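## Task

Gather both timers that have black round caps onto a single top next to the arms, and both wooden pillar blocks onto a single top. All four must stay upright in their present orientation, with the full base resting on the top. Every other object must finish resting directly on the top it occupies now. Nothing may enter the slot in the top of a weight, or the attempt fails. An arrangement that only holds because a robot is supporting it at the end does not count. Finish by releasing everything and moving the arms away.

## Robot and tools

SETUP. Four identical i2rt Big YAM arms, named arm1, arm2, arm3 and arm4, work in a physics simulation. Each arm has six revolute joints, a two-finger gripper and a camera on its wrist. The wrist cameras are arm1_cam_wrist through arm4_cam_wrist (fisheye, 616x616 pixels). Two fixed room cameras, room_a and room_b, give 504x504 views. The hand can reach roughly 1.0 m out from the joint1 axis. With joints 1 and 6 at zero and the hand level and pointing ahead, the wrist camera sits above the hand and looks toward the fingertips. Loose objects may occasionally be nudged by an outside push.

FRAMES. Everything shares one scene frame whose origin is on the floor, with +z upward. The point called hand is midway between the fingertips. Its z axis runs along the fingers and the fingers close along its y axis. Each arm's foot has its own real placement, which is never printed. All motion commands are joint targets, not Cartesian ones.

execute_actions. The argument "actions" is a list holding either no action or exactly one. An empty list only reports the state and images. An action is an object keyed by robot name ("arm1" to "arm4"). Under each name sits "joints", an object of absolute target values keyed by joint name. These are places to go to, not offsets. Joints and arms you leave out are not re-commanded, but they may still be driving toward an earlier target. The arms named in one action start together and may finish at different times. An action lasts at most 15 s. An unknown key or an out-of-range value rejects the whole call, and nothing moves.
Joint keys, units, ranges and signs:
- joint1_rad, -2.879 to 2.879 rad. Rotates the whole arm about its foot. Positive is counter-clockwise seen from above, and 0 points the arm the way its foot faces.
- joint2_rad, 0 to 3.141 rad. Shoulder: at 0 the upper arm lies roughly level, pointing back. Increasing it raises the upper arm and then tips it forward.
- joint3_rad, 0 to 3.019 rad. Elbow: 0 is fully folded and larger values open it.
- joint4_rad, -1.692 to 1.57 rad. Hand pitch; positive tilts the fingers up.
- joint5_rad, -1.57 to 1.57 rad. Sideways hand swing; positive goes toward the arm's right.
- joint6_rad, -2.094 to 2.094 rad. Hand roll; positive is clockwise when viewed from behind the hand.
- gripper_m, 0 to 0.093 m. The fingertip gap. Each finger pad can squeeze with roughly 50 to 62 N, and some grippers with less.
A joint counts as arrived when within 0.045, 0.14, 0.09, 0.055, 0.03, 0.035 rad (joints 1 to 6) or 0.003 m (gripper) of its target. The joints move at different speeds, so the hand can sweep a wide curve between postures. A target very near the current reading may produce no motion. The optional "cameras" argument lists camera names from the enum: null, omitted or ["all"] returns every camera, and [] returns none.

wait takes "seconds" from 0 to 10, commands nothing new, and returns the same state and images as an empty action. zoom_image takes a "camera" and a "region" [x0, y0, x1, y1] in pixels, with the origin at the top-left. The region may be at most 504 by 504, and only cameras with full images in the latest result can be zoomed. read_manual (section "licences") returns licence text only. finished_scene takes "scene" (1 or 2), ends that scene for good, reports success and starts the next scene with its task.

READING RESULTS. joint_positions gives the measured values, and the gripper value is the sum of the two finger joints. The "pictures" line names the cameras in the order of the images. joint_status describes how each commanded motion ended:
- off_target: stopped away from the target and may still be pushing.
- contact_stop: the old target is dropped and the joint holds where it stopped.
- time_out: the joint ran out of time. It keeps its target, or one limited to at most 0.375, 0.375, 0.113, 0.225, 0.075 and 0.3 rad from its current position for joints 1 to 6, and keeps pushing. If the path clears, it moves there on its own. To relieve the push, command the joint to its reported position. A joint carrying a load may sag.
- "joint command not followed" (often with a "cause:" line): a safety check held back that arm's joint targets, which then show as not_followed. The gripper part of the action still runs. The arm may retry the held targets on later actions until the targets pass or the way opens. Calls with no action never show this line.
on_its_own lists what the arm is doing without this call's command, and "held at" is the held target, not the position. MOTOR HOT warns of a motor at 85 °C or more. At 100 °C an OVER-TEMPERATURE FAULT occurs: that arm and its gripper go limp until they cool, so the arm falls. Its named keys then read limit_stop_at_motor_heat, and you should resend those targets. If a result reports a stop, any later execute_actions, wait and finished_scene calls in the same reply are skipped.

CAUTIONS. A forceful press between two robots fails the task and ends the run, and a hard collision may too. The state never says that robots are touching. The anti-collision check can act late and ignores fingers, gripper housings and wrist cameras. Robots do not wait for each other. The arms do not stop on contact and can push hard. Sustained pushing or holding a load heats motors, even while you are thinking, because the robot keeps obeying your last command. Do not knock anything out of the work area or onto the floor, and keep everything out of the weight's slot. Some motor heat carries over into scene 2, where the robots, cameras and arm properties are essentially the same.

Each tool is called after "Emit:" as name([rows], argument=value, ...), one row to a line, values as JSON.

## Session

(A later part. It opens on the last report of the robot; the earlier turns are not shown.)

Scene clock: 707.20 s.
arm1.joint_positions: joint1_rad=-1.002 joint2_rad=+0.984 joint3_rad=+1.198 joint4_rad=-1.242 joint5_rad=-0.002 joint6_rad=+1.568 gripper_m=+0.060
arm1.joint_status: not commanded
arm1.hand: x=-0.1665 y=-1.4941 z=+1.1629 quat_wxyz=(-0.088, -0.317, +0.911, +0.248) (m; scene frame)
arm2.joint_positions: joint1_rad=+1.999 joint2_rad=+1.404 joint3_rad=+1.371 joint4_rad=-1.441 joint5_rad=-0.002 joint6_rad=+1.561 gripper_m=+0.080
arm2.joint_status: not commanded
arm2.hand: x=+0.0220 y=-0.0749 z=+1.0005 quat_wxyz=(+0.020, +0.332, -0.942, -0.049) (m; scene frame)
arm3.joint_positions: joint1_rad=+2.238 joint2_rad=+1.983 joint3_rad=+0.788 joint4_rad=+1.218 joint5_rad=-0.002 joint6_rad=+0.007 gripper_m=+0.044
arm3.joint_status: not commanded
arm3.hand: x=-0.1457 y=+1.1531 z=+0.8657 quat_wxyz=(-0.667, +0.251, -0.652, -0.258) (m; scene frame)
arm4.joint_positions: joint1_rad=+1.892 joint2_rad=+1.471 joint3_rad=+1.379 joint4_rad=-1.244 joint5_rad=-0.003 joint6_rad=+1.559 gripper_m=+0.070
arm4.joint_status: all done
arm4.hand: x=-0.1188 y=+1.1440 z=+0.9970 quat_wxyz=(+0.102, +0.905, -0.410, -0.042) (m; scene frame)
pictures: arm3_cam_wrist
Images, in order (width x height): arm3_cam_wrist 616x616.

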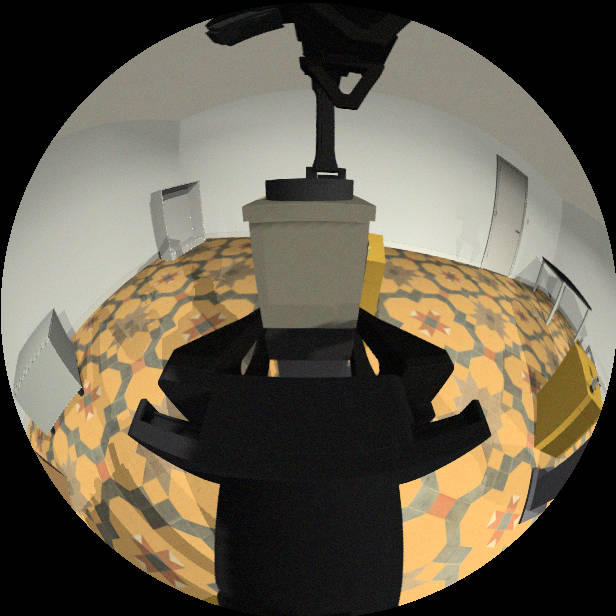

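Emit:
execute_actions([
  {"arm4":{"joints":{"joint2_rad":0.9,"joint1_rad":1.0}},"arm3":{"joints":{"joint1_rad":0.596,"joint2_rad":2.25,"joint3_rad":1.43,"joint4_rad":0.86}},"arm2":{"joints":{"joint3_rad":2.04,"joint4_rad":-1.53}}},
], cameras=[])

Emit:
execute_actions([
  {"arm2":{"joints":{"joint2_rad":1.93}}},
], cameras=["arm2_cam_wrist","arm3_cam_wrist"])

Scene clock: 721.70 s.
arm1.joint_positions: joint1_rad=-1.002 joint2_rad=+0.984 joint3_rad=+1.198 joint4_rad=-1.242 joint5_rad=-0.002 joint6_rad=+1.568 gripper_m=+0.060
arm1.joint_status: not commanded
arm1.hand: x=-0.1665 y=-1.4941 z=+1.1629 quat_wxyz=(-0.088, -0.317, +0.911, +0.248) (m; scene frame)
arm2.joint_positions: joint1_rad=+1.999 joint2_rad=+1.389 joint3_rad=+2.009 joint4_rad=-1.523 joint5_rad=-0.002 joint6_rad=+1.562 gripper_m=+0.080
arm2.joint_status: all done
arm2.hand: x=-0.0075 y=-0.0355 z=+1.2875 quat_wxyz=(+0.111, +0.313, -0.890, -0.313) (m; scene frame)
arm3.joint_positions: joint1_rad=+0.584 joint2_rad=+2.252 joint3_rad=+1.431 joint4_rad=+0.870 joint5_rad=+0.004 joint6_rad=+0.005 gripper_m=+0.044
arm3.joint_status: all done
arm3.hand: x=-0.1119 y=+0.0842 z=+0.8837 quat_wxyz=(-0.651, -0.308, -0.614, +0.321) (m; scene frame)
arm4.joint_positions: joint1_rad=+1.007 joint2_rad=+0.902 joint3_rad=+1.379 joint4_rad=-1.244 joint5_rad=+0.001 joint6_rad=+1.560 gripper_m=+0.070
arm4.joint_status: all done
arm4.hand: x=-0.1020 y=+1.5252 z=+1.2327 quat_wxyz=(+0.243, +0.597, -0.704, -0.298) (m; scene frame)
pictures: none
No camera images: the call's "cameras" was empty. Leave "cameras" out to get every camera's image.

Scene clock: 723.40 s.
arm1.joint_positions: joint1_rad=-1.002 joint2_rad=+0.984 joint3_rad=+1.198 joint4_rad=-1.242 joint5_rad=-0.002 joint6_rad=+1.568 gripper_m=+0.060
arm1.joint_status: not commanded
arm1.hand: x=-0.1665 y=-1.4941 z=+1.1629 quat_wxyz=(-0.088, -0.317, +0.911, +0.248) (m; scene frame)
arm2.joint_positions: joint1_rad=+1.999 joint2_rad=+1.924 joint3_rad=+2.011 joint4_rad=-1.524 joint5_rad=-0.002 joint6_rad=+1.562 gripper_m=+0.080
arm2.joint_status: all done
arm2.hand: x=-0.1012 y=+0.0809 z=+0.9962 quat_wxyz=(+0.026, +0.331, -0.941, -0.067) (m; scene frame)
arm3.joint_positions: joint1_rad=+0.584 joint2_rad=+2.252 joint3_rad=+1.431 joint4_rad=+0.870 joint5_rad=+0.004 joint6_rad=+0.005 gripper_m=+0.044
arm3.joint_status: not commanded
arm3.hand: x=-0.1119 y=+0.0842 z=+0.8837 quat_wxyz=(-0.651, -0.308, -0.614, +0.321) (m; scene frame)
arm4.joint_positions: joint1_rad=+1.007 joint2_rad=+0.902 joint3_rad=+1.379 joint4_rad=-1.244 joint5_rad=+0.001 joint6_rad=+1.560 gripper_m=+0.070
arm4.joint_status: not commanded
arm4.hand: x=-0.1020 y=+1.5252 z=+1.2327 quat_wxyz=(+0.243, +0.597, -0.704, -0.298) (m; scene frame)
pictures: arm2_cam_wrist, arm3_cam_wrist
Images, in order (width x height): arm2_cam_wrist 616x616, arm3_cam_wrist 616x616.

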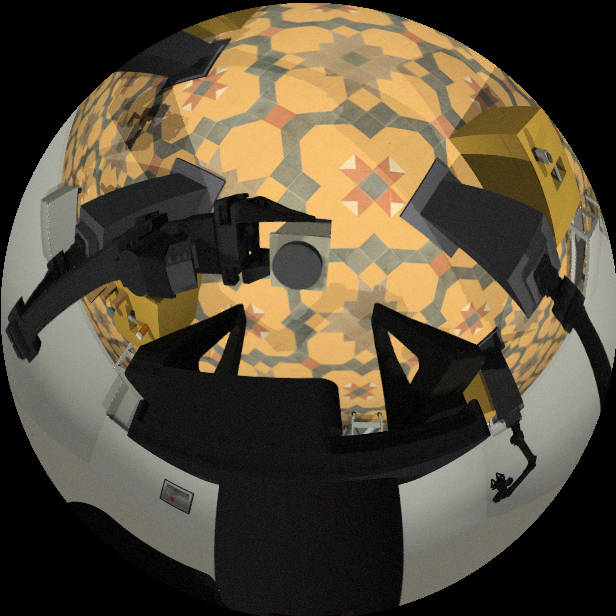

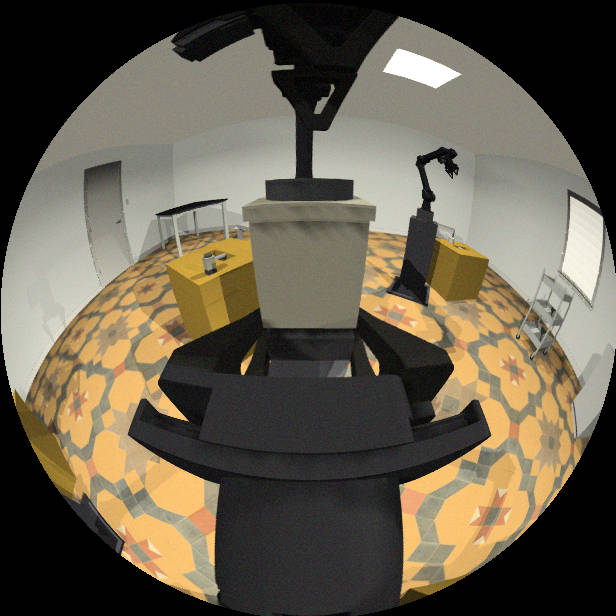

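Emit:
execute_actions([
  {"arm2":{"joints":{"joint2_rad":2.005,"joint1_rad":1.98}}},
], cameras=["arm2_cam_wrist","arm3_cam_wrist"])

Scene clock: 732.63 s.
arm1.joint_positions: joint1_rad=-1.002 joint2_rad=+0.984 joint3_rad=+1.198 joint4_rad=-1.242 joint5_rad=-0.002 joint6_rad=+1.568 gripper_m=+0.060
arm1.joint_status: not commanded
arm1.hand: x=-0.1665 y=-1.4941 z=+1.1629 quat_wxyz=(-0.088, -0.317, +0.911, +0.248) (m; scene frame)
arm2.joint_positions: joint1_rad=+1.990 joint2_rad=+2.003 joint3_rad=+2.011 joint4_rad=-1.524 joint5_rad=-0.002 joint6_rad=+1.562 gripper_m=+0.080
arm2.joint_status: all done
arm2.hand: x=-0.1018 y=+0.0907 z=+0.9480 quat_wxyz=(+0.013, +0.328, -0.944, -0.029) (m; scene frame)
arm3.joint_positions: joint1_rad=+0.584 joint2_rad=+2.252 joint3_rad=+1.431 joint4_rad=+0.870 joint5_rad=+0.004 joint6_rad=+0.005 gripper_m=+0.044
arm3.joint_status: not commanded
arm3.hand: x=-0.1119 y=+0.0842 z=+0.8837 quat_wxyz=(-0.651, -0.308, -0.614, +0.321) (m; scene frame)
arm4.joint_positions: joint1_rad=+1.007 joint2_rad=+0.902 joint3_rad=+1.379 joint4_rad=-1.244 joint5_rad=+0.001 joint6_rad=+1.560 gripper_m=+0.070
arm4.joint_status: not commanded
arm4.hand: x=-0.1020 y=+1.5252 z=+1.2327 quat_wxyz=(+0.243, +0.597, -0.704, -0.298) (m; scene frame)
pictures: arm2_cam_wrist, arm3_cam_wrist
Images, in order (width x height): arm2_cam_wrist 616x616, arm3_cam_wrist 616x616.

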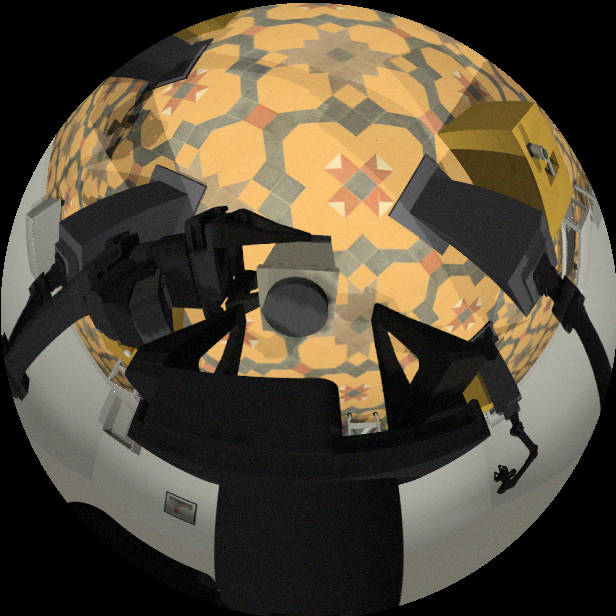

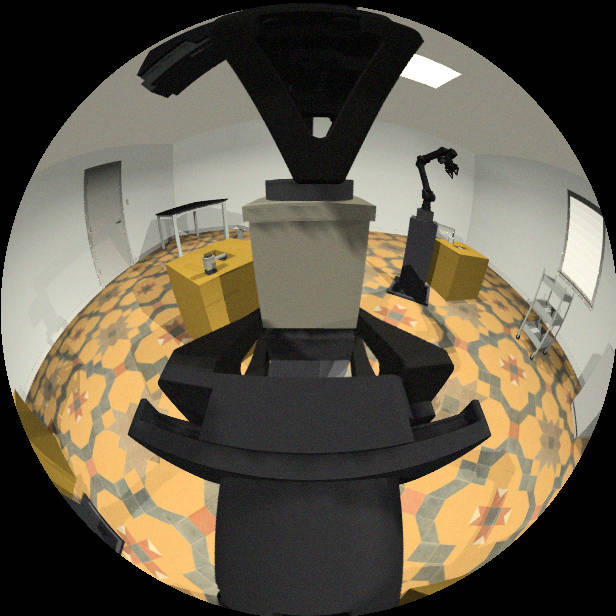

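Emit:
execute_actions([
  {"arm2":{"joints":{"joint4_rad":-1.475}}},
], cameras=[])

Emit:
execute_actions([
  {"arm2":{"joints":{"joint2_rad":2.065,"gripper_m":0.07}}},
], cameras=["arm2_cam_wrist","arm3_cam_wrist"])

Scene clock: 742.97 s.
arm1.joint_positions: joint1_rad=-1.002 joint2_rad=+0.984 joint3_rad=+1.198 joint4_rad=-1.242 joint5_rad=-0.002 joint6_rad=+1.568 gripper_m=+0.060
arm1.joint_status: not commanded
arm1.hand: x=-0.1665 y=-1.4941 z=+1.1629 quat_wxyz=(-0.088, -0.317, +0.911, +0.248) (m; scene frame)
arm2.joint_positions: joint1_rad=+1.990 joint2_rad=+2.003 joint3_rad=+2.011 joint4_rad=-1.485 joint5_rad=-0.002 joint6_rad=+1.562 gripper_m=+0.080
arm2.joint_status: all done
arm2.hand: x=-0.1076 y=+0.0982 z=+0.9487 quat_wxyz=(+0.020, +0.328, -0.943, -0.048) (m; scene frame)
arm3.joint_positions: joint1_rad=+0.584 joint2_rad=+2.252 joint3_rad=+1.431 joint4_rad=+0.870 joint5_rad=+0.004 joint6_rad=+0.005 gripper_m=+0.044
arm3.joint_status: not commanded
arm3.hand: x=-0.1119 y=+0.0842 z=+0.8837 quat_wxyz=(-0.651, -0.308, -0.614, +0.321) (m; scene frame)
arm4.joint_positions: joint1_rad=+1.007 joint2_rad=+0.902 joint3_rad=+1.379 joint4_rad=-1.244 joint5_rad=+0.001 joint6_rad=+1.560 gripper_m=+0.070
arm4.joint_status: not commanded
arm4.hand: x=-0.1020 y=+1.5252 z=+1.2327 quat_wxyz=(+0.243, +0.597, -0.704, -0.298) (m; scene frame)
pictures: none
No camera images: the call's "cameras" was empty. Leave "cameras" out to get every camera's image.

Scene clock: 743.80 s.
arm1.joint_positions: joint1_rad=-1.002 joint2_rad=+0.984 joint3_rad=+1.198 joint4_rad=-1.242 joint5_rad=-0.002 joint6_rad=+1.568 gripper_m=+0.060
arm1.joint_status: not commanded
arm1.hand: x=-0.1665 y=-1.4941 z=+1.1629 quat_wxyz=(-0.088, -0.317, +0.911, +0.248) (m; scene frame)
arm2.joint_positions: joint1_rad=+1.990 joint2_rad=+2.055 joint3_rad=+2.011 joint4_rad=-1.485 joint5_rad=-0.002 joint6_rad=+1.562 gripper_m=+0.070
arm2.joint_status: all done
arm2.hand: x=-0.1097 y=+0.1007 z=+0.9160 quat_wxyz=(+0.011, +0.328, -0.944, -0.023) (m; scene frame)
arm3.joint_positions: joint1_rad=+0.584 joint2_rad=+2.252 joint3_rad=+1.431 joint4_rad=+0.870 joint5_rad=+0.004 joint6_rad=+0.005 gripper_m=+0.044
arm3.joint_status: not commanded
arm3.hand: x=-0.1119 y=+0.0842 z=+0.8837 quat_wxyz=(-0.651, -0.308, -0.614, +0.321) (m; scene frame)
arm4.joint_positions: joint1_rad=+1.007 joint2_rad=+0.902 joint3_rad=+1.379 joint4_rad=-1.244 joint5_rad=+0.001 joint6_rad=+1.560 gripper_m=+0.070
arm4.joint_status: not commanded
arm4.hand: x=-0.1020 y=+1.5252 z=+1.2327 quat_wxyz=(+0.243, +0.597, -0.704, -0.298) (m; scene frame)
pictures: arm2_cam_wrist, arm3_cam_wrist
Images, in order (width x height): arm2_cam_wrist 616x616, arm3_cam_wrist 616x616.

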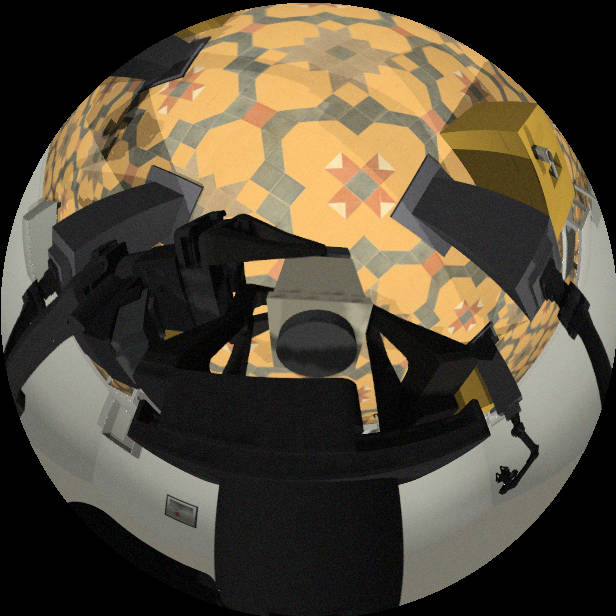

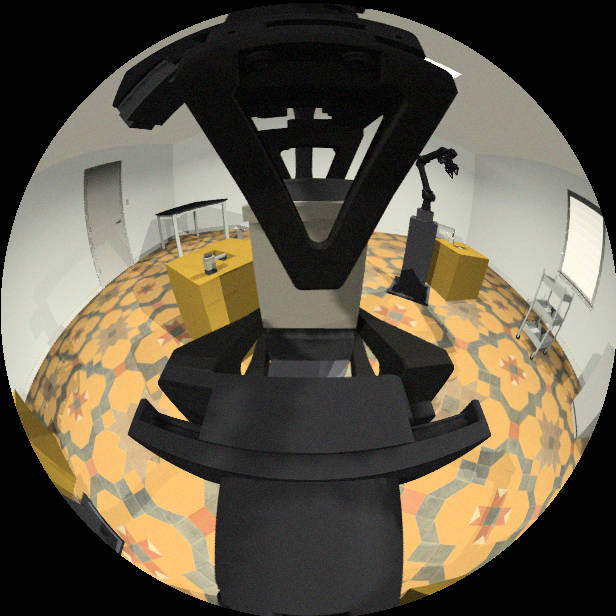

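Slightly overshot; pull q4 back a bit while closing.

Emit:
execute_actions([
  {"arm2":{"joints":{"joint4_rad":-1.515,"gripper_m":0.033}}},
], cameras=["arm3_cam_wrist"])

Emit:
execute_actions([
  {"arm3":{"joints":{"gripper_m":0.09}}},
], cameras=["arm3_cam_wrist"])

Emit:
execute_actions([
  {"arm2":{"joints":{"joint2_rad":1.75}}},
], cameras=["arm3_cam_wrist"])

Scene clock: 752.20 s.
arm1.joint_positions: joint1_rad=-1.002 joint2_rad=+0.984 joint3_rad=+1.198 joint4_rad=-1.242 joint5_rad=-0.002 joint6_rad=+1.568 gripper_m=+0.060
arm1.joint_status: not commanded
arm1.hand: x=-0.1665 y=-1.4941 z=+1.1629 quat_wxyz=(-0.088, -0.317, +0.911, +0.248) (m; scene frame)
arm2.joint_positions: joint1_rad=+1.989 joint2_rad=+2.055 joint3_rad=+2.011 joint4_rad=-1.498 joint5_rad=-0.002 joint6_rad=+1.571 gripper_m=+0.046
arm2.joint_status: gripper_m off_target (ended at +0.046, target +0.033); the others done
arm2.hand: x=-0.1072 y=+0.0988 z=+0.9159 quat_wxyz=(+0.009, +0.323, -0.946, -0.017) (m; scene frame)
arm3.joint_positions: joint1_rad=+0.584 joint2_rad=+2.252 joint3_rad=+1.429 joint4_rad=+0.869 joint5_rad=+0.000 joint6_rad=+0.007 gripper_m=+0.044
arm3.joint_status: not commanded
arm3.hand: x=-0.1118 y=+0.0851 z=+0.8824 quat_wxyz=(-0.651, -0.308, -0.616, +0.319) (m; scene frame)
arm4.joint_positions: joint1_rad=+1.007 joint2_rad=+0.902 joint3_rad=+1.379 joint4_rad=-1.244 joint5_rad=+0.001 joint6_rad=+1.560 gripper_m=+0.070
arm4.joint_status: not commanded
arm4.hand: x=-0.1020 y=+1.5252 z=+1.2327 quat_wxyz=(+0.243, +0.597, -0.704, -0.298) (m; scene frame)
pictures: arm3_cam_wrist
Images, in order (width x height): arm3_cam_wrist 616x616.

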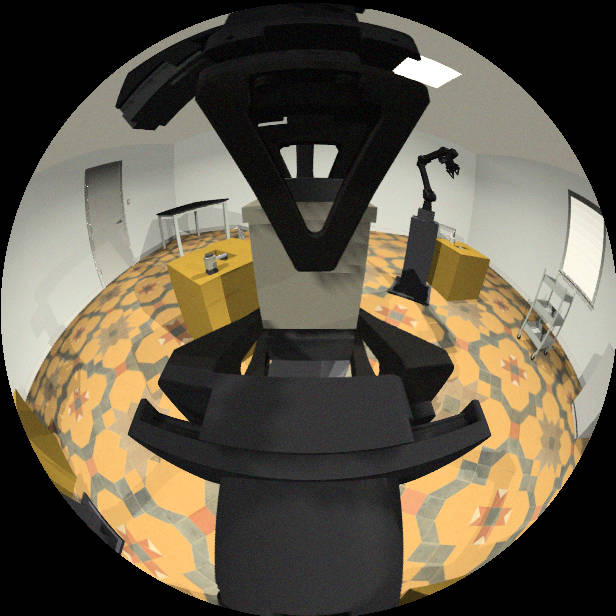

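Scene clock: 752.83 s.
arm1.joint_positions: joint1_rad=-1.002 joint2_rad=+0.984 joint3_rad=+1.198 joint4_rad=-1.242 joint5_rad=-0.002 joint6_rad=+1.568 gripper_m=+0.060
arm1.joint_status: not commanded
arm1.hand: x=-0.1665 y=-1.4941 z=+1.1629 quat_wxyz=(-0.088, -0.317, +0.911, +0.248) (m; scene frame)
arm2.joint_positions: joint1_rad=+1.989 joint2_rad=+2.055 joint3_rad=+2.011 joint4_rad=-1.506 joint5_rad=-0.002 joint6_rad=+1.571 gripper_m=+0.046
arm2.joint_status: not commanded
arm2.hand: x=-0.1059 y=+0.0971 z=+0.9158 quat_wxyz=(+0.008, +0.323, -0.946, -0.013) (m; scene frame)
arm3.joint_positions: joint1_rad=+0.584 joint2_rad=+2.252 joint3_rad=+1.429 joint4_rad=+0.869 joint5_rad=+0.000 joint6_rad=+0.007 gripper_m=+0.090
arm3.joint_status: all done
arm3.hand: x=-0.1118 y=+0.0851 z=+0.8824 quat_wxyz=(-0.651, -0.308, -0.616, +0.319) (m; scene frame)
arm4.joint_positions: joint1_rad=+1.007 joint2_rad=+0.902 joint3_rad=+1.379 joint4_rad=-1.244 joint5_rad=+0.001 joint6_rad=+1.560 gripper_m=+0.070
arm4.joint_status: not commanded
arm4.hand: x=-0.1020 y=+1.5252 z=+1.2327 quat_wxyz=(+0.243, +0.597, -0.704, -0.298) (m; scene frame)
pictures: arm3_cam_wrist
Images, in order (width x height): arm3_cam_wrist 616x616.

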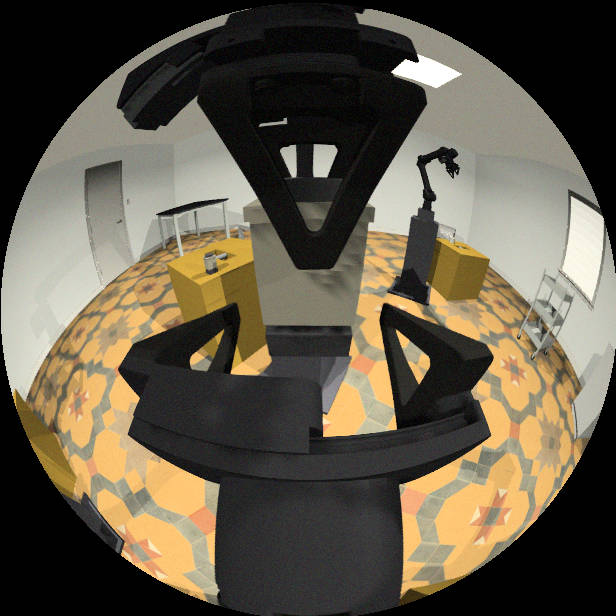

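Scene clock: 754.37 s.
arm1.joint_positions: joint1_rad=-1.002 joint2_rad=+0.984 joint3_rad=+1.198 joint4_rad=-1.242 joint5_rad=-0.002 joint6_rad=+1.568 gripper_m=+0.060
arm1.joint_status: not commanded
arm1.hand: x=-0.1665 y=-1.4941 z=+1.1629 quat_wxyz=(-0.088, -0.317, +0.911, +0.248) (m; scene frame)
arm2.joint_positions: joint1_rad=+1.989 joint2_rad=+1.758 joint3_rad=+2.028 joint4_rad=-1.509 joint5_rad=-0.002 joint6_rad=+1.571 gripper_m=+0.046
arm2.joint_status: all done
arm2.hand: x=-0.0812 y=+0.0665 z=+1.1035 quat_wxyz=(+0.058, +0.318, -0.933, -0.159) (m; scene frame)
arm3.joint_positions: joint1_rad=+0.584 joint2_rad=+2.252 joint3_rad=+1.429 joint4_rad=+0.869 joint5_rad=+0.000 joint6_rad=+0.007 gripper_m=+0.090
arm3.joint_status: not commanded
arm3.hand: x=-0.1118 y=+0.0851 z=+0.8824 quat_wxyz=(-0.651, -0.308, -0.616, +0.319) (m; scene frame)
arm4.joint_positions: joint1_rad=+1.007 joint2_rad=+0.902 joint3_rad=+1.379 joint4_rad=-1.244 joint5_rad=+0.001 joint6_rad=+1.560 gripper_m=+0.070
arm4.joint_status: not commanded
arm4.hand: x=-0.1020 y=+1.5252 z=+1.2327 quat_wxyz=(+0.243, +0.597, -0.704, -0.298) (m; scene frame)
pictures: arm3_cam_wrist
Images, in order (width x height): arm3_cam_wrist 616x616.

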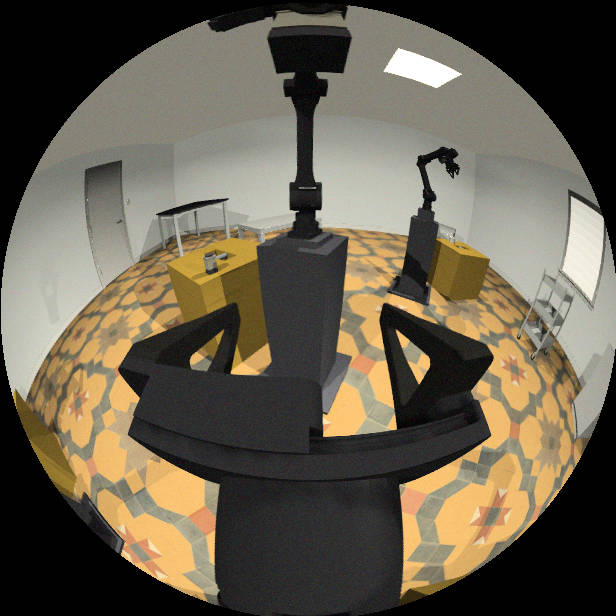

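Emit:
execute_actions([
  {"arm2":{"joints":{"joint1_rad":1.0,"joint2_rad":1.6}}},
], cameras=[])

Emit:
execute_actions([
  {"arm2":{"joints":{"joint1_rad":-0.54,"joint3_rad":1.07,"joint4_rad":-0.635}},"arm3":{"joints":{"joint2_rad":1.0,"joint3_rad":1.2,"joint4_rad":-1.0,"joint1_rad":0}}},
], cameras=[])

Emit:
execute_actions([
  {"arm2":{"joints":{"joint2_rad":1.975}}},
], cameras=["arm2_cam_wrist"])

Scene clock: 779.80 s.
arm1.joint_positions: joint1_rad=-1.002 joint2_rad=+0.984 joint3_rad=+1.198 joint4_rad=-1.242 joint5_rad=-0.002 joint6_rad=+1.568 gripper_m=+0.060
arm1.joint_status: not commanded
arm1.hand: x=-0.1665 y=-1.4941 z=+1.1629 quat_wxyz=(-0.088, -0.317, +0.911, +0.248) (m; scene frame)
arm2.joint_positions: joint1_rad=+0.993 joint2_rad=+1.607 joint3_rad=+2.022 joint4_rad=-1.509 joint5_rad=+0.002 joint6_rad=+1.571 gripper_m=+0.046
arm2.joint_status: all done
arm2.hand: x=+0.4789 y=+0.1196 z=+1.1812 quat_wxyz=(-0.036, -0.164, -0.958, -0.234) (m; scene frame)
arm3.joint_positions: joint1_rad=+0.584 joint2_rad=+2.252 joint3_rad=+1.429 joint4_rad=+0.869 joint5_rad=+0.000 joint6_rad=+0.007 gripper_m=+0.090
arm3.joint_status: not commanded
arm3.hand: x=-0.1118 y=+0.0851 z=+0.8824 quat_wxyz=(-0.651, -0.308, -0.616, +0.319) (m; scene frame)
arm4.joint_positions: joint1_rad=+1.007 joint2_rad=+0.902 joint3_rad=+1.379 joint4_rad=-1.244 joint5_rad=+0.001 joint6_rad=+1.560 gripper_m=+0.070
arm4.joint_status: not commanded
arm4.hand: x=-0.1020 y=+1.5252 z=+1.2327 quat_wxyz=(+0.243, +0.597, -0.704, -0.298) (m; scene frame)
pictures: none
No camera images: the call's "cameras" was empty. Leave "cameras" out to get every camera's image.

Scene clock: 781.77 s.
arm1.joint_positions: joint1_rad=-1.002 joint2_rad=+0.984 joint3_rad=+1.198 joint4_rad=-1.242 joint5_rad=-0.002 joint6_rad=+1.568 gripper_m=+0.060
arm1.joint_status: not commanded
arm1.hand: x=-0.1665 y=-1.4941 z=+1.1629 quat_wxyz=(-0.088, -0.317, +0.911, +0.248) (m; scene frame)
arm2.joint_positions: joint1_rad=-0.544 joint2_rad=+1.617 joint3_rad=+1.062 joint4_rad=-0.650 joint5_rad=+0.002 joint6_rad=+1.571 gripper_m=+0.046
arm2.joint_status: all done
arm2.hand: x=+0.7835 y=-0.5684 z=+0.8081 quat_wxyz=(-0.143, -0.793, -0.582, -0.105) (m; scene frame)
arm3.joint_positions: joint1_rad=-0.007 joint2_rad=+0.998 joint3_rad=+1.196 joint4_rad=-0.984 joint5_rad=+0.002 joint6_rad=+0.007 gripper_m=+0.090
arm3.joint_status: all done
arm3.hand: x=-0.5843 y=+0.3161 z=+1.1532 quat_wxyz=(-0.282, -0.636, -0.669, +0.262) (m; scene frame)
arm4.joint_positions: joint1_rad=+1.007 joint2_rad=+0.902 joint3_rad=+1.379 joint4_rad=-1.244 joint5_rad=+0.001 joint6_rad=+1.560 gripper_m=+0.070
arm4.joint_status: not commanded
arm4.hand: x=-0.1020 y=+1.5252 z=+1.2327 quat_wxyz=(+0.243, +0.597, -0.704, -0.298) (m; scene frame)
pictures: none
No camera images: the call's "cameras" was empty. Leave "cameras" out to get every camera's image.

Scene clock: 782.87 s.
arm1.joint_positions: joint1_rad=-1.002 joint2_rad=+0.984 joint3_rad=+1.198 joint4_rad=-1.242 joint5_rad=-0.002 joint6_rad=+1.568 gripper_m=+0.060
arm1.joint_status: not commanded
arm1.hand: x=-0.1665 y=-1.4941 z=+1.1629 quat_wxyz=(-0.088, -0.317, +0.911, +0.248) (m; scene frame)
arm2.joint_positions: joint1_rad=-0.544 joint2_rad=+1.989 joint3_rad=+1.055 joint4_rad=-0.642 joint5_rad=+0.001 joint6_rad=+1.571 gripper_m=+0.046
arm2.joint_status: all done
arm2.hand: x=+0.7282 y=-0.5505 z=+0.6297 quat_wxyz=(+0.006, -0.806, -0.592, +0.004) (m; scene frame)
arm3.joint_positions: joint1_rad=-0.007 joint2_rad=+0.998 joint3_rad=+1.196 joint4_rad=-0.984 joint5_rad=+0.002 joint6_rad=+0.007 gripper_m=+0.090
arm3.joint_status: not commanded
arm3.hand: x=-0.5843 y=+0.3161 z=+1.1532 quat_wxyz=(-0.282, -0.636, -0.669, +0.262) (m; scene frame)
arm4.joint_positions: joint1_rad=+1.007 joint2_rad=+0.902 joint3_rad=+1.379 joint4_rad=-1.244 joint5_rad=+0.001 joint6_rad=+1.560 gripper_m=+0.070
arm4.joint_status: not commanded
arm4.hand: x=-0.1020 y=+1.5252 z=+1.2327 quat_wxyz=(+0.243, +0.597, -0.704, -0.298) (m; scene frame)
pictures: arm2_cam_wrist
Images, in order (width x height): arm2_cam_wrist 616x616.

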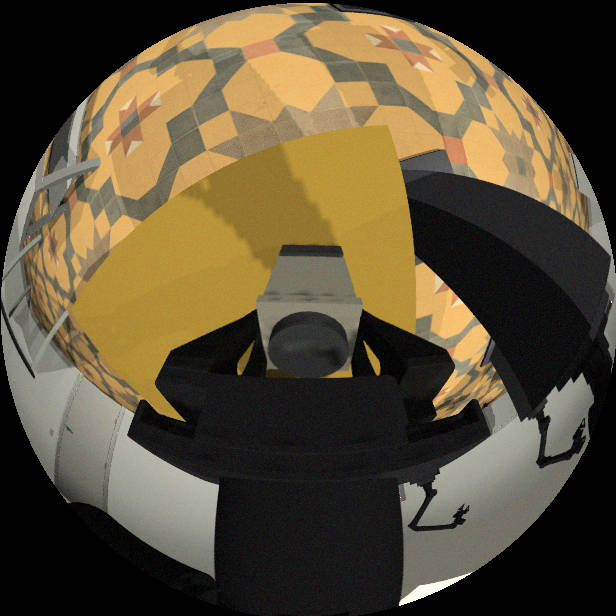

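Emit:
execute_actions([
  {"arm2":{"joints":{"joint2_rad":2.05,"joint3_rad":1.095,"joint4_rad":-0.585}}},
], cameras=["arm2_cam_wrist"])

Scene clock: 787.33 s.
arm1.joint_positions: joint1_rad=-1.002 joint2_rad=+0.984 joint3_rad=+1.198 joint4_rad=-1.242 joint5_rad=-0.002 joint6_rad=+1.568 gripper_m=+0.060
arm1.joint_status: not commanded
arm1.hand: x=-0.1665 y=-1.4941 z=+1.1629 quat_wxyz=(-0.088, -0.317, +0.911, +0.248) (m; scene frame)
arm2.joint_positions: joint1_rad=-0.544 joint2_rad=+2.003 joint3_rad=+1.067 joint4_rad=-0.606 joint5_rad=+0.003 joint6_rad=+1.571 gripper_m=+0.046
arm2.joint_status: all done
arm2.hand: x=+0.7396 y=-0.5542 z=+0.6262 quat_wxyz=(-0.008, -0.806, -0.592, -0.005) (m; scene frame)
arm3.joint_positions: joint1_rad=-0.007 joint2_rad=+0.998 joint3_rad=+1.196 joint4_rad=-0.984 joint5_rad=+0.002 joint6_rad=+0.007 gripper_m=+0.090
arm3.joint_status: not commanded
arm3.hand: x=-0.5843 y=+0.3161 z=+1.1532 quat_wxyz=(-0.282, -0.636, -0.669, +0.262) (m; scene frame)
arm4.joint_positions: joint1_rad=+1.007 joint2_rad=+0.902 joint3_rad=+1.379 joint4_rad=-1.244 joint5_rad=+0.001 joint6_rad=+1.560 gripper_m=+0.070
arm4.joint_status: not commanded
arm4.hand: x=-0.1020 y=+1.5252 z=+1.2327 quat_wxyz=(+0.243, +0.597, -0.704, -0.298) (m; scene frame)
pictures: arm2_cam_wrist
Images, in order (width x height): arm2_cam_wrist 616x616.

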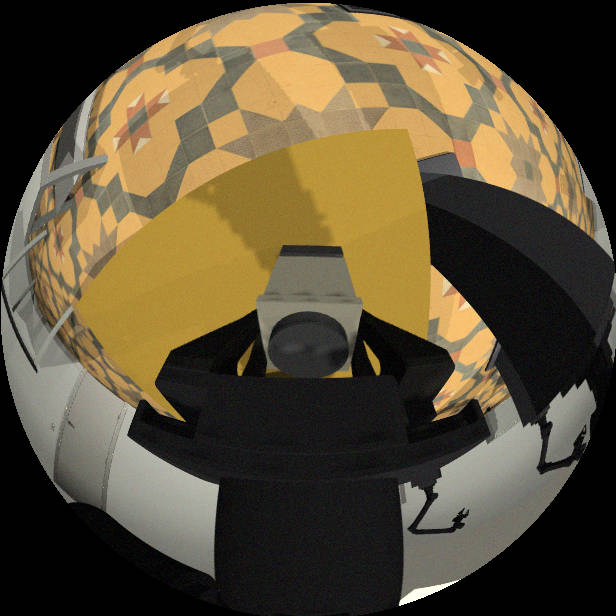

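Contact. Release.

Emit:
execute_actions([
  {"arm2":{"joints":{"joint2_rad":2.0,"joint3_rad":1.08,"joint4_rad":-0.6,"gripper_m":0.093}}},
], cameras=[])

Emit:
execute_actions([
  {"arm2":{"joints":{"joint2_rad":1.82,"joint4_rad":-0.76}}},
], cameras=[])

Emit:
execute_actions([
  {"arm2":{"joints":{"joint2_rad":1.2,"joint4_rad":-1.2,"joint6_rad":0}}},
])

Scene clock: 802.07 s.
arm1.joint_positions: joint1_rad=-1.002 joint2_rad=+0.984 joint3_rad=+1.198 joint4_rad=-1.242 joint5_rad=-0.002 joint6_rad=+1.568 gripper_m=+0.060
arm1.joint_status: not commanded
arm1.hand: x=-0.1665 y=-1.4941 z=+1.1629 quat_wxyz=(-0.088, -0.317, +0.911, +0.248) (m; scene frame)
arm2.joint_positions: joint1_rad=-0.544 joint2_rad=+2.002 joint3_rad=+1.067 joint4_rad=-0.606 joint5_rad=+0.002 joint6_rad=+1.571 gripper_m=+0.093
arm2.joint_status: all done
arm2.hand: x=+0.7399 y=-0.5542 z=+0.6266 quat_wxyz=(-0.008, -0.806, -0.592, -0.006) (m; scene frame)
arm3.joint_positions: joint1_rad=-0.007 joint2_rad=+0.998 joint3_rad=+1.196 joint4_rad=-0.984 joint5_rad=+0.002 joint6_rad=+0.007 gripper_m=+0.090
arm3.joint_status: not commanded
arm3.hand: x=-0.5843 y=+0.3161 z=+1.1532 quat_wxyz=(-0.282, -0.636, -0.669, +0.262) (m; scene frame)
arm4.joint_positions: joint1_rad=+1.007 joint2_rad=+0.902 joint3_rad=+1.379 joint4_rad=-1.244 joint5_rad=+0.001 joint6_rad=+1.560 gripper_m=+0.070
arm4.joint_status: not commanded
arm4.hand: x=-0.1020 y=+1.5252 z=+1.2327 quat_wxyz=(+0.243, +0.597, -0.704, -0.298) (m; scene frame)
pictures: none
No camera images: the call's "cameras" was empty. Leave "cameras" out to get every camera's image.

Scene clock: 803.10 s.
arm1.joint_positions: joint1_rad=-1.002 joint2_rad=+0.984 joint3_rad=+1.198 joint4_rad=-1.242 joint5_rad=-0.002 joint6_rad=+1.568 gripper_m=+0.060
arm1.joint_status: not commanded
arm1.hand: x=-0.1665 y=-1.4941 z=+1.1629 quat_wxyz=(-0.088, -0.317, +0.911, +0.248) (m; scene frame)
arm2.joint_positions: joint1_rad=-0.544 joint2_rad=+1.803 joint3_rad=+1.067 joint4_rad=-0.751 joint5_rad=+0.002 joint6_rad=+1.571 gripper_m=+0.093
arm2.joint_status: all done
arm2.hand: x=+0.7434 y=-0.5555 z=+0.7157 quat_wxyz=(-0.030, -0.805, -0.592, -0.022) (m; scene frame)
arm3.joint_positions: joint1_rad=-0.007 joint2_rad=+0.998 joint3_rad=+1.196 joint4_rad=-0.984 joint5_rad=+0.002 joint6_rad=+0.007 gripper_m=+0.090
arm3.joint_status: not commanded
arm3.hand: x=-0.5843 y=+0.3161 z=+1.1532 quat_wxyz=(-0.282, -0.636, -0.669, +0.262) (m; scene frame)
arm4.joint_positions: joint1_rad=+1.007 joint2_rad=+0.902 joint3_rad=+1.379 joint4_rad=-1.244 joint5_rad=+0.001 joint6_rad=+1.560 gripper_m=+0.070
arm4.joint_status: not commanded
arm4.hand: x=-0.1020 y=+1.5252 z=+1.2327 quat_wxyz=(+0.243, +0.597, -0.704, -0.298) (m; scene frame)
pictures: none
No camera images: the call's "cameras" was empty. Leave "cameras" out to get every camera's image.

Scene clock: 805.27 s.
arm1.joint_positions: joint1_rad=-1.002 joint2_rad=+0.984 joint3_rad=+1.198 joint4_rad=-1.242 joint5_rad=-0.002 joint6_rad=+1.568 gripper_m=+0.060
arm1.joint_status: not commanded
arm1.hand: x=-0.1665 y=-1.4941 z=+1.1629 quat_wxyz=(-0.088, -0.317, +0.911, +0.248) (m; scene frame)
arm2.joint_positions: joint1_rad=-0.544 joint2_rad=+1.188 joint3_rad=+1.067 joint4_rad=-1.191 joint5_rad=+0.002 joint6_rad=+0.014 gripper_m=+0.093
arm2.joint_status: all done
arm2.hand: x=+0.6566 y=-0.5288 z=+0.9580 quat_wxyz=(-0.122, -0.157, -0.980, +0.018) (m; scene frame)
arm3.joint_positions: joint1_rad=-0.007 joint2_rad=+0.998 joint3_rad=+1.196 joint4_rad=-0.984 joint5_rad=+0.002 joint6_rad=+0.007 gripper_m=+0.090
arm3.joint_status: not commanded
arm3.hand: x=-0.5843 y=+0.3161 z=+1.1532 quat_wxyz=(-0.282, -0.636, -0.669, +0.262) (m; scene frame)
arm4.joint_positions: joint1_rad=+1.007 joint2_rad=+0.902 joint3_rad=+1.379 joint4_rad=-1.244 joint5_rad=+0.001 joint6_rad=+1.560 gripper_m=+0.070
arm4.joint_status: not commanded
arm4.hand: x=-0.1020 y=+1.5252 z=+1.2327 quat_wxyz=(+0.243, +0.597, -0.704, -0.298) (m; scene frame)
pictures: arm1_cam_wrist, arm2_cam_wrist, arm3_cam_wrist, arm4_cam_wrist, room_a, room_b
Images, in order (width x height): arm1_cam_wrist 616x616, arm2_cam_wrist 616x616, arm3_cam_wrist 616x616, arm4_cam_wrist 616x616, room_a 504x504, room_b 504x504.

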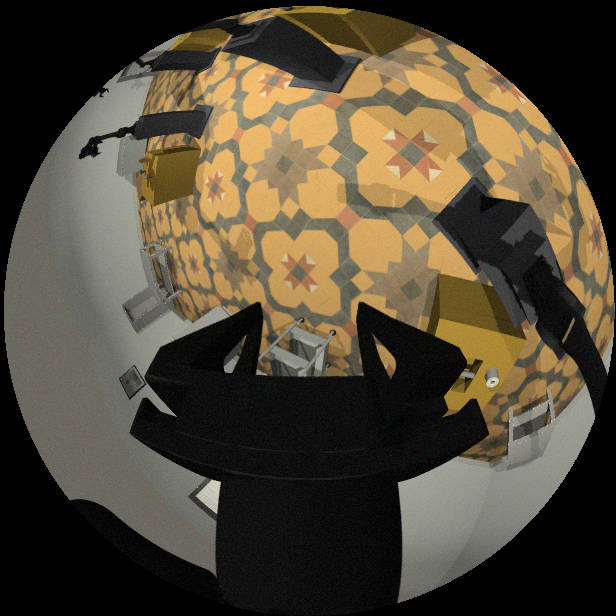

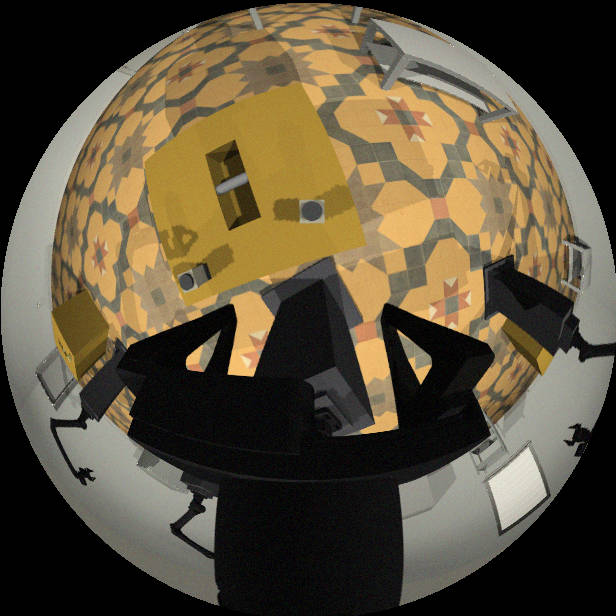

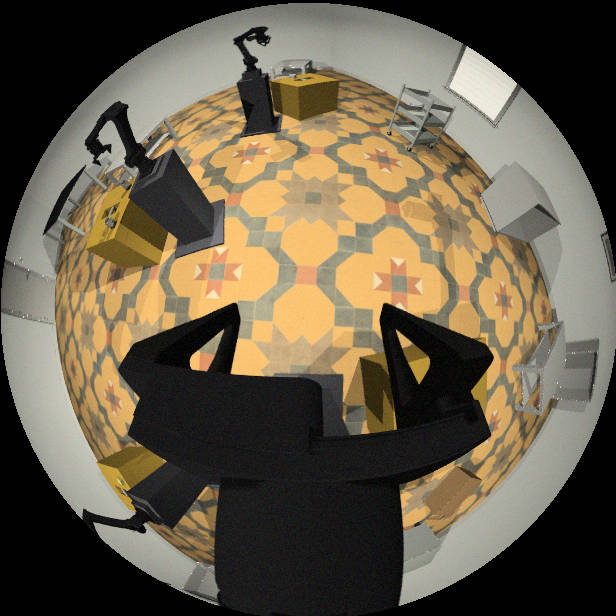

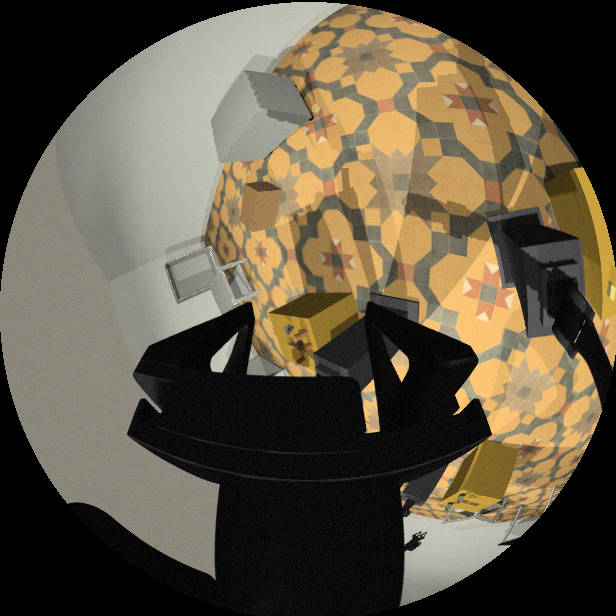

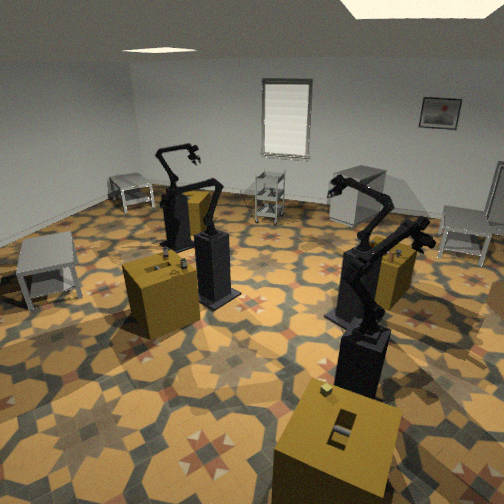

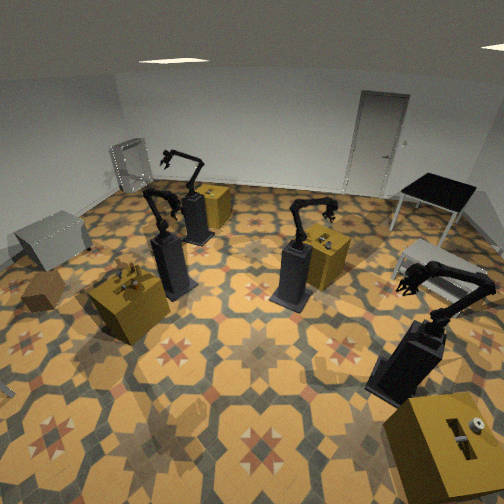

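Emit:
finished_scene(scene=1)

The scene is finished: the task was done.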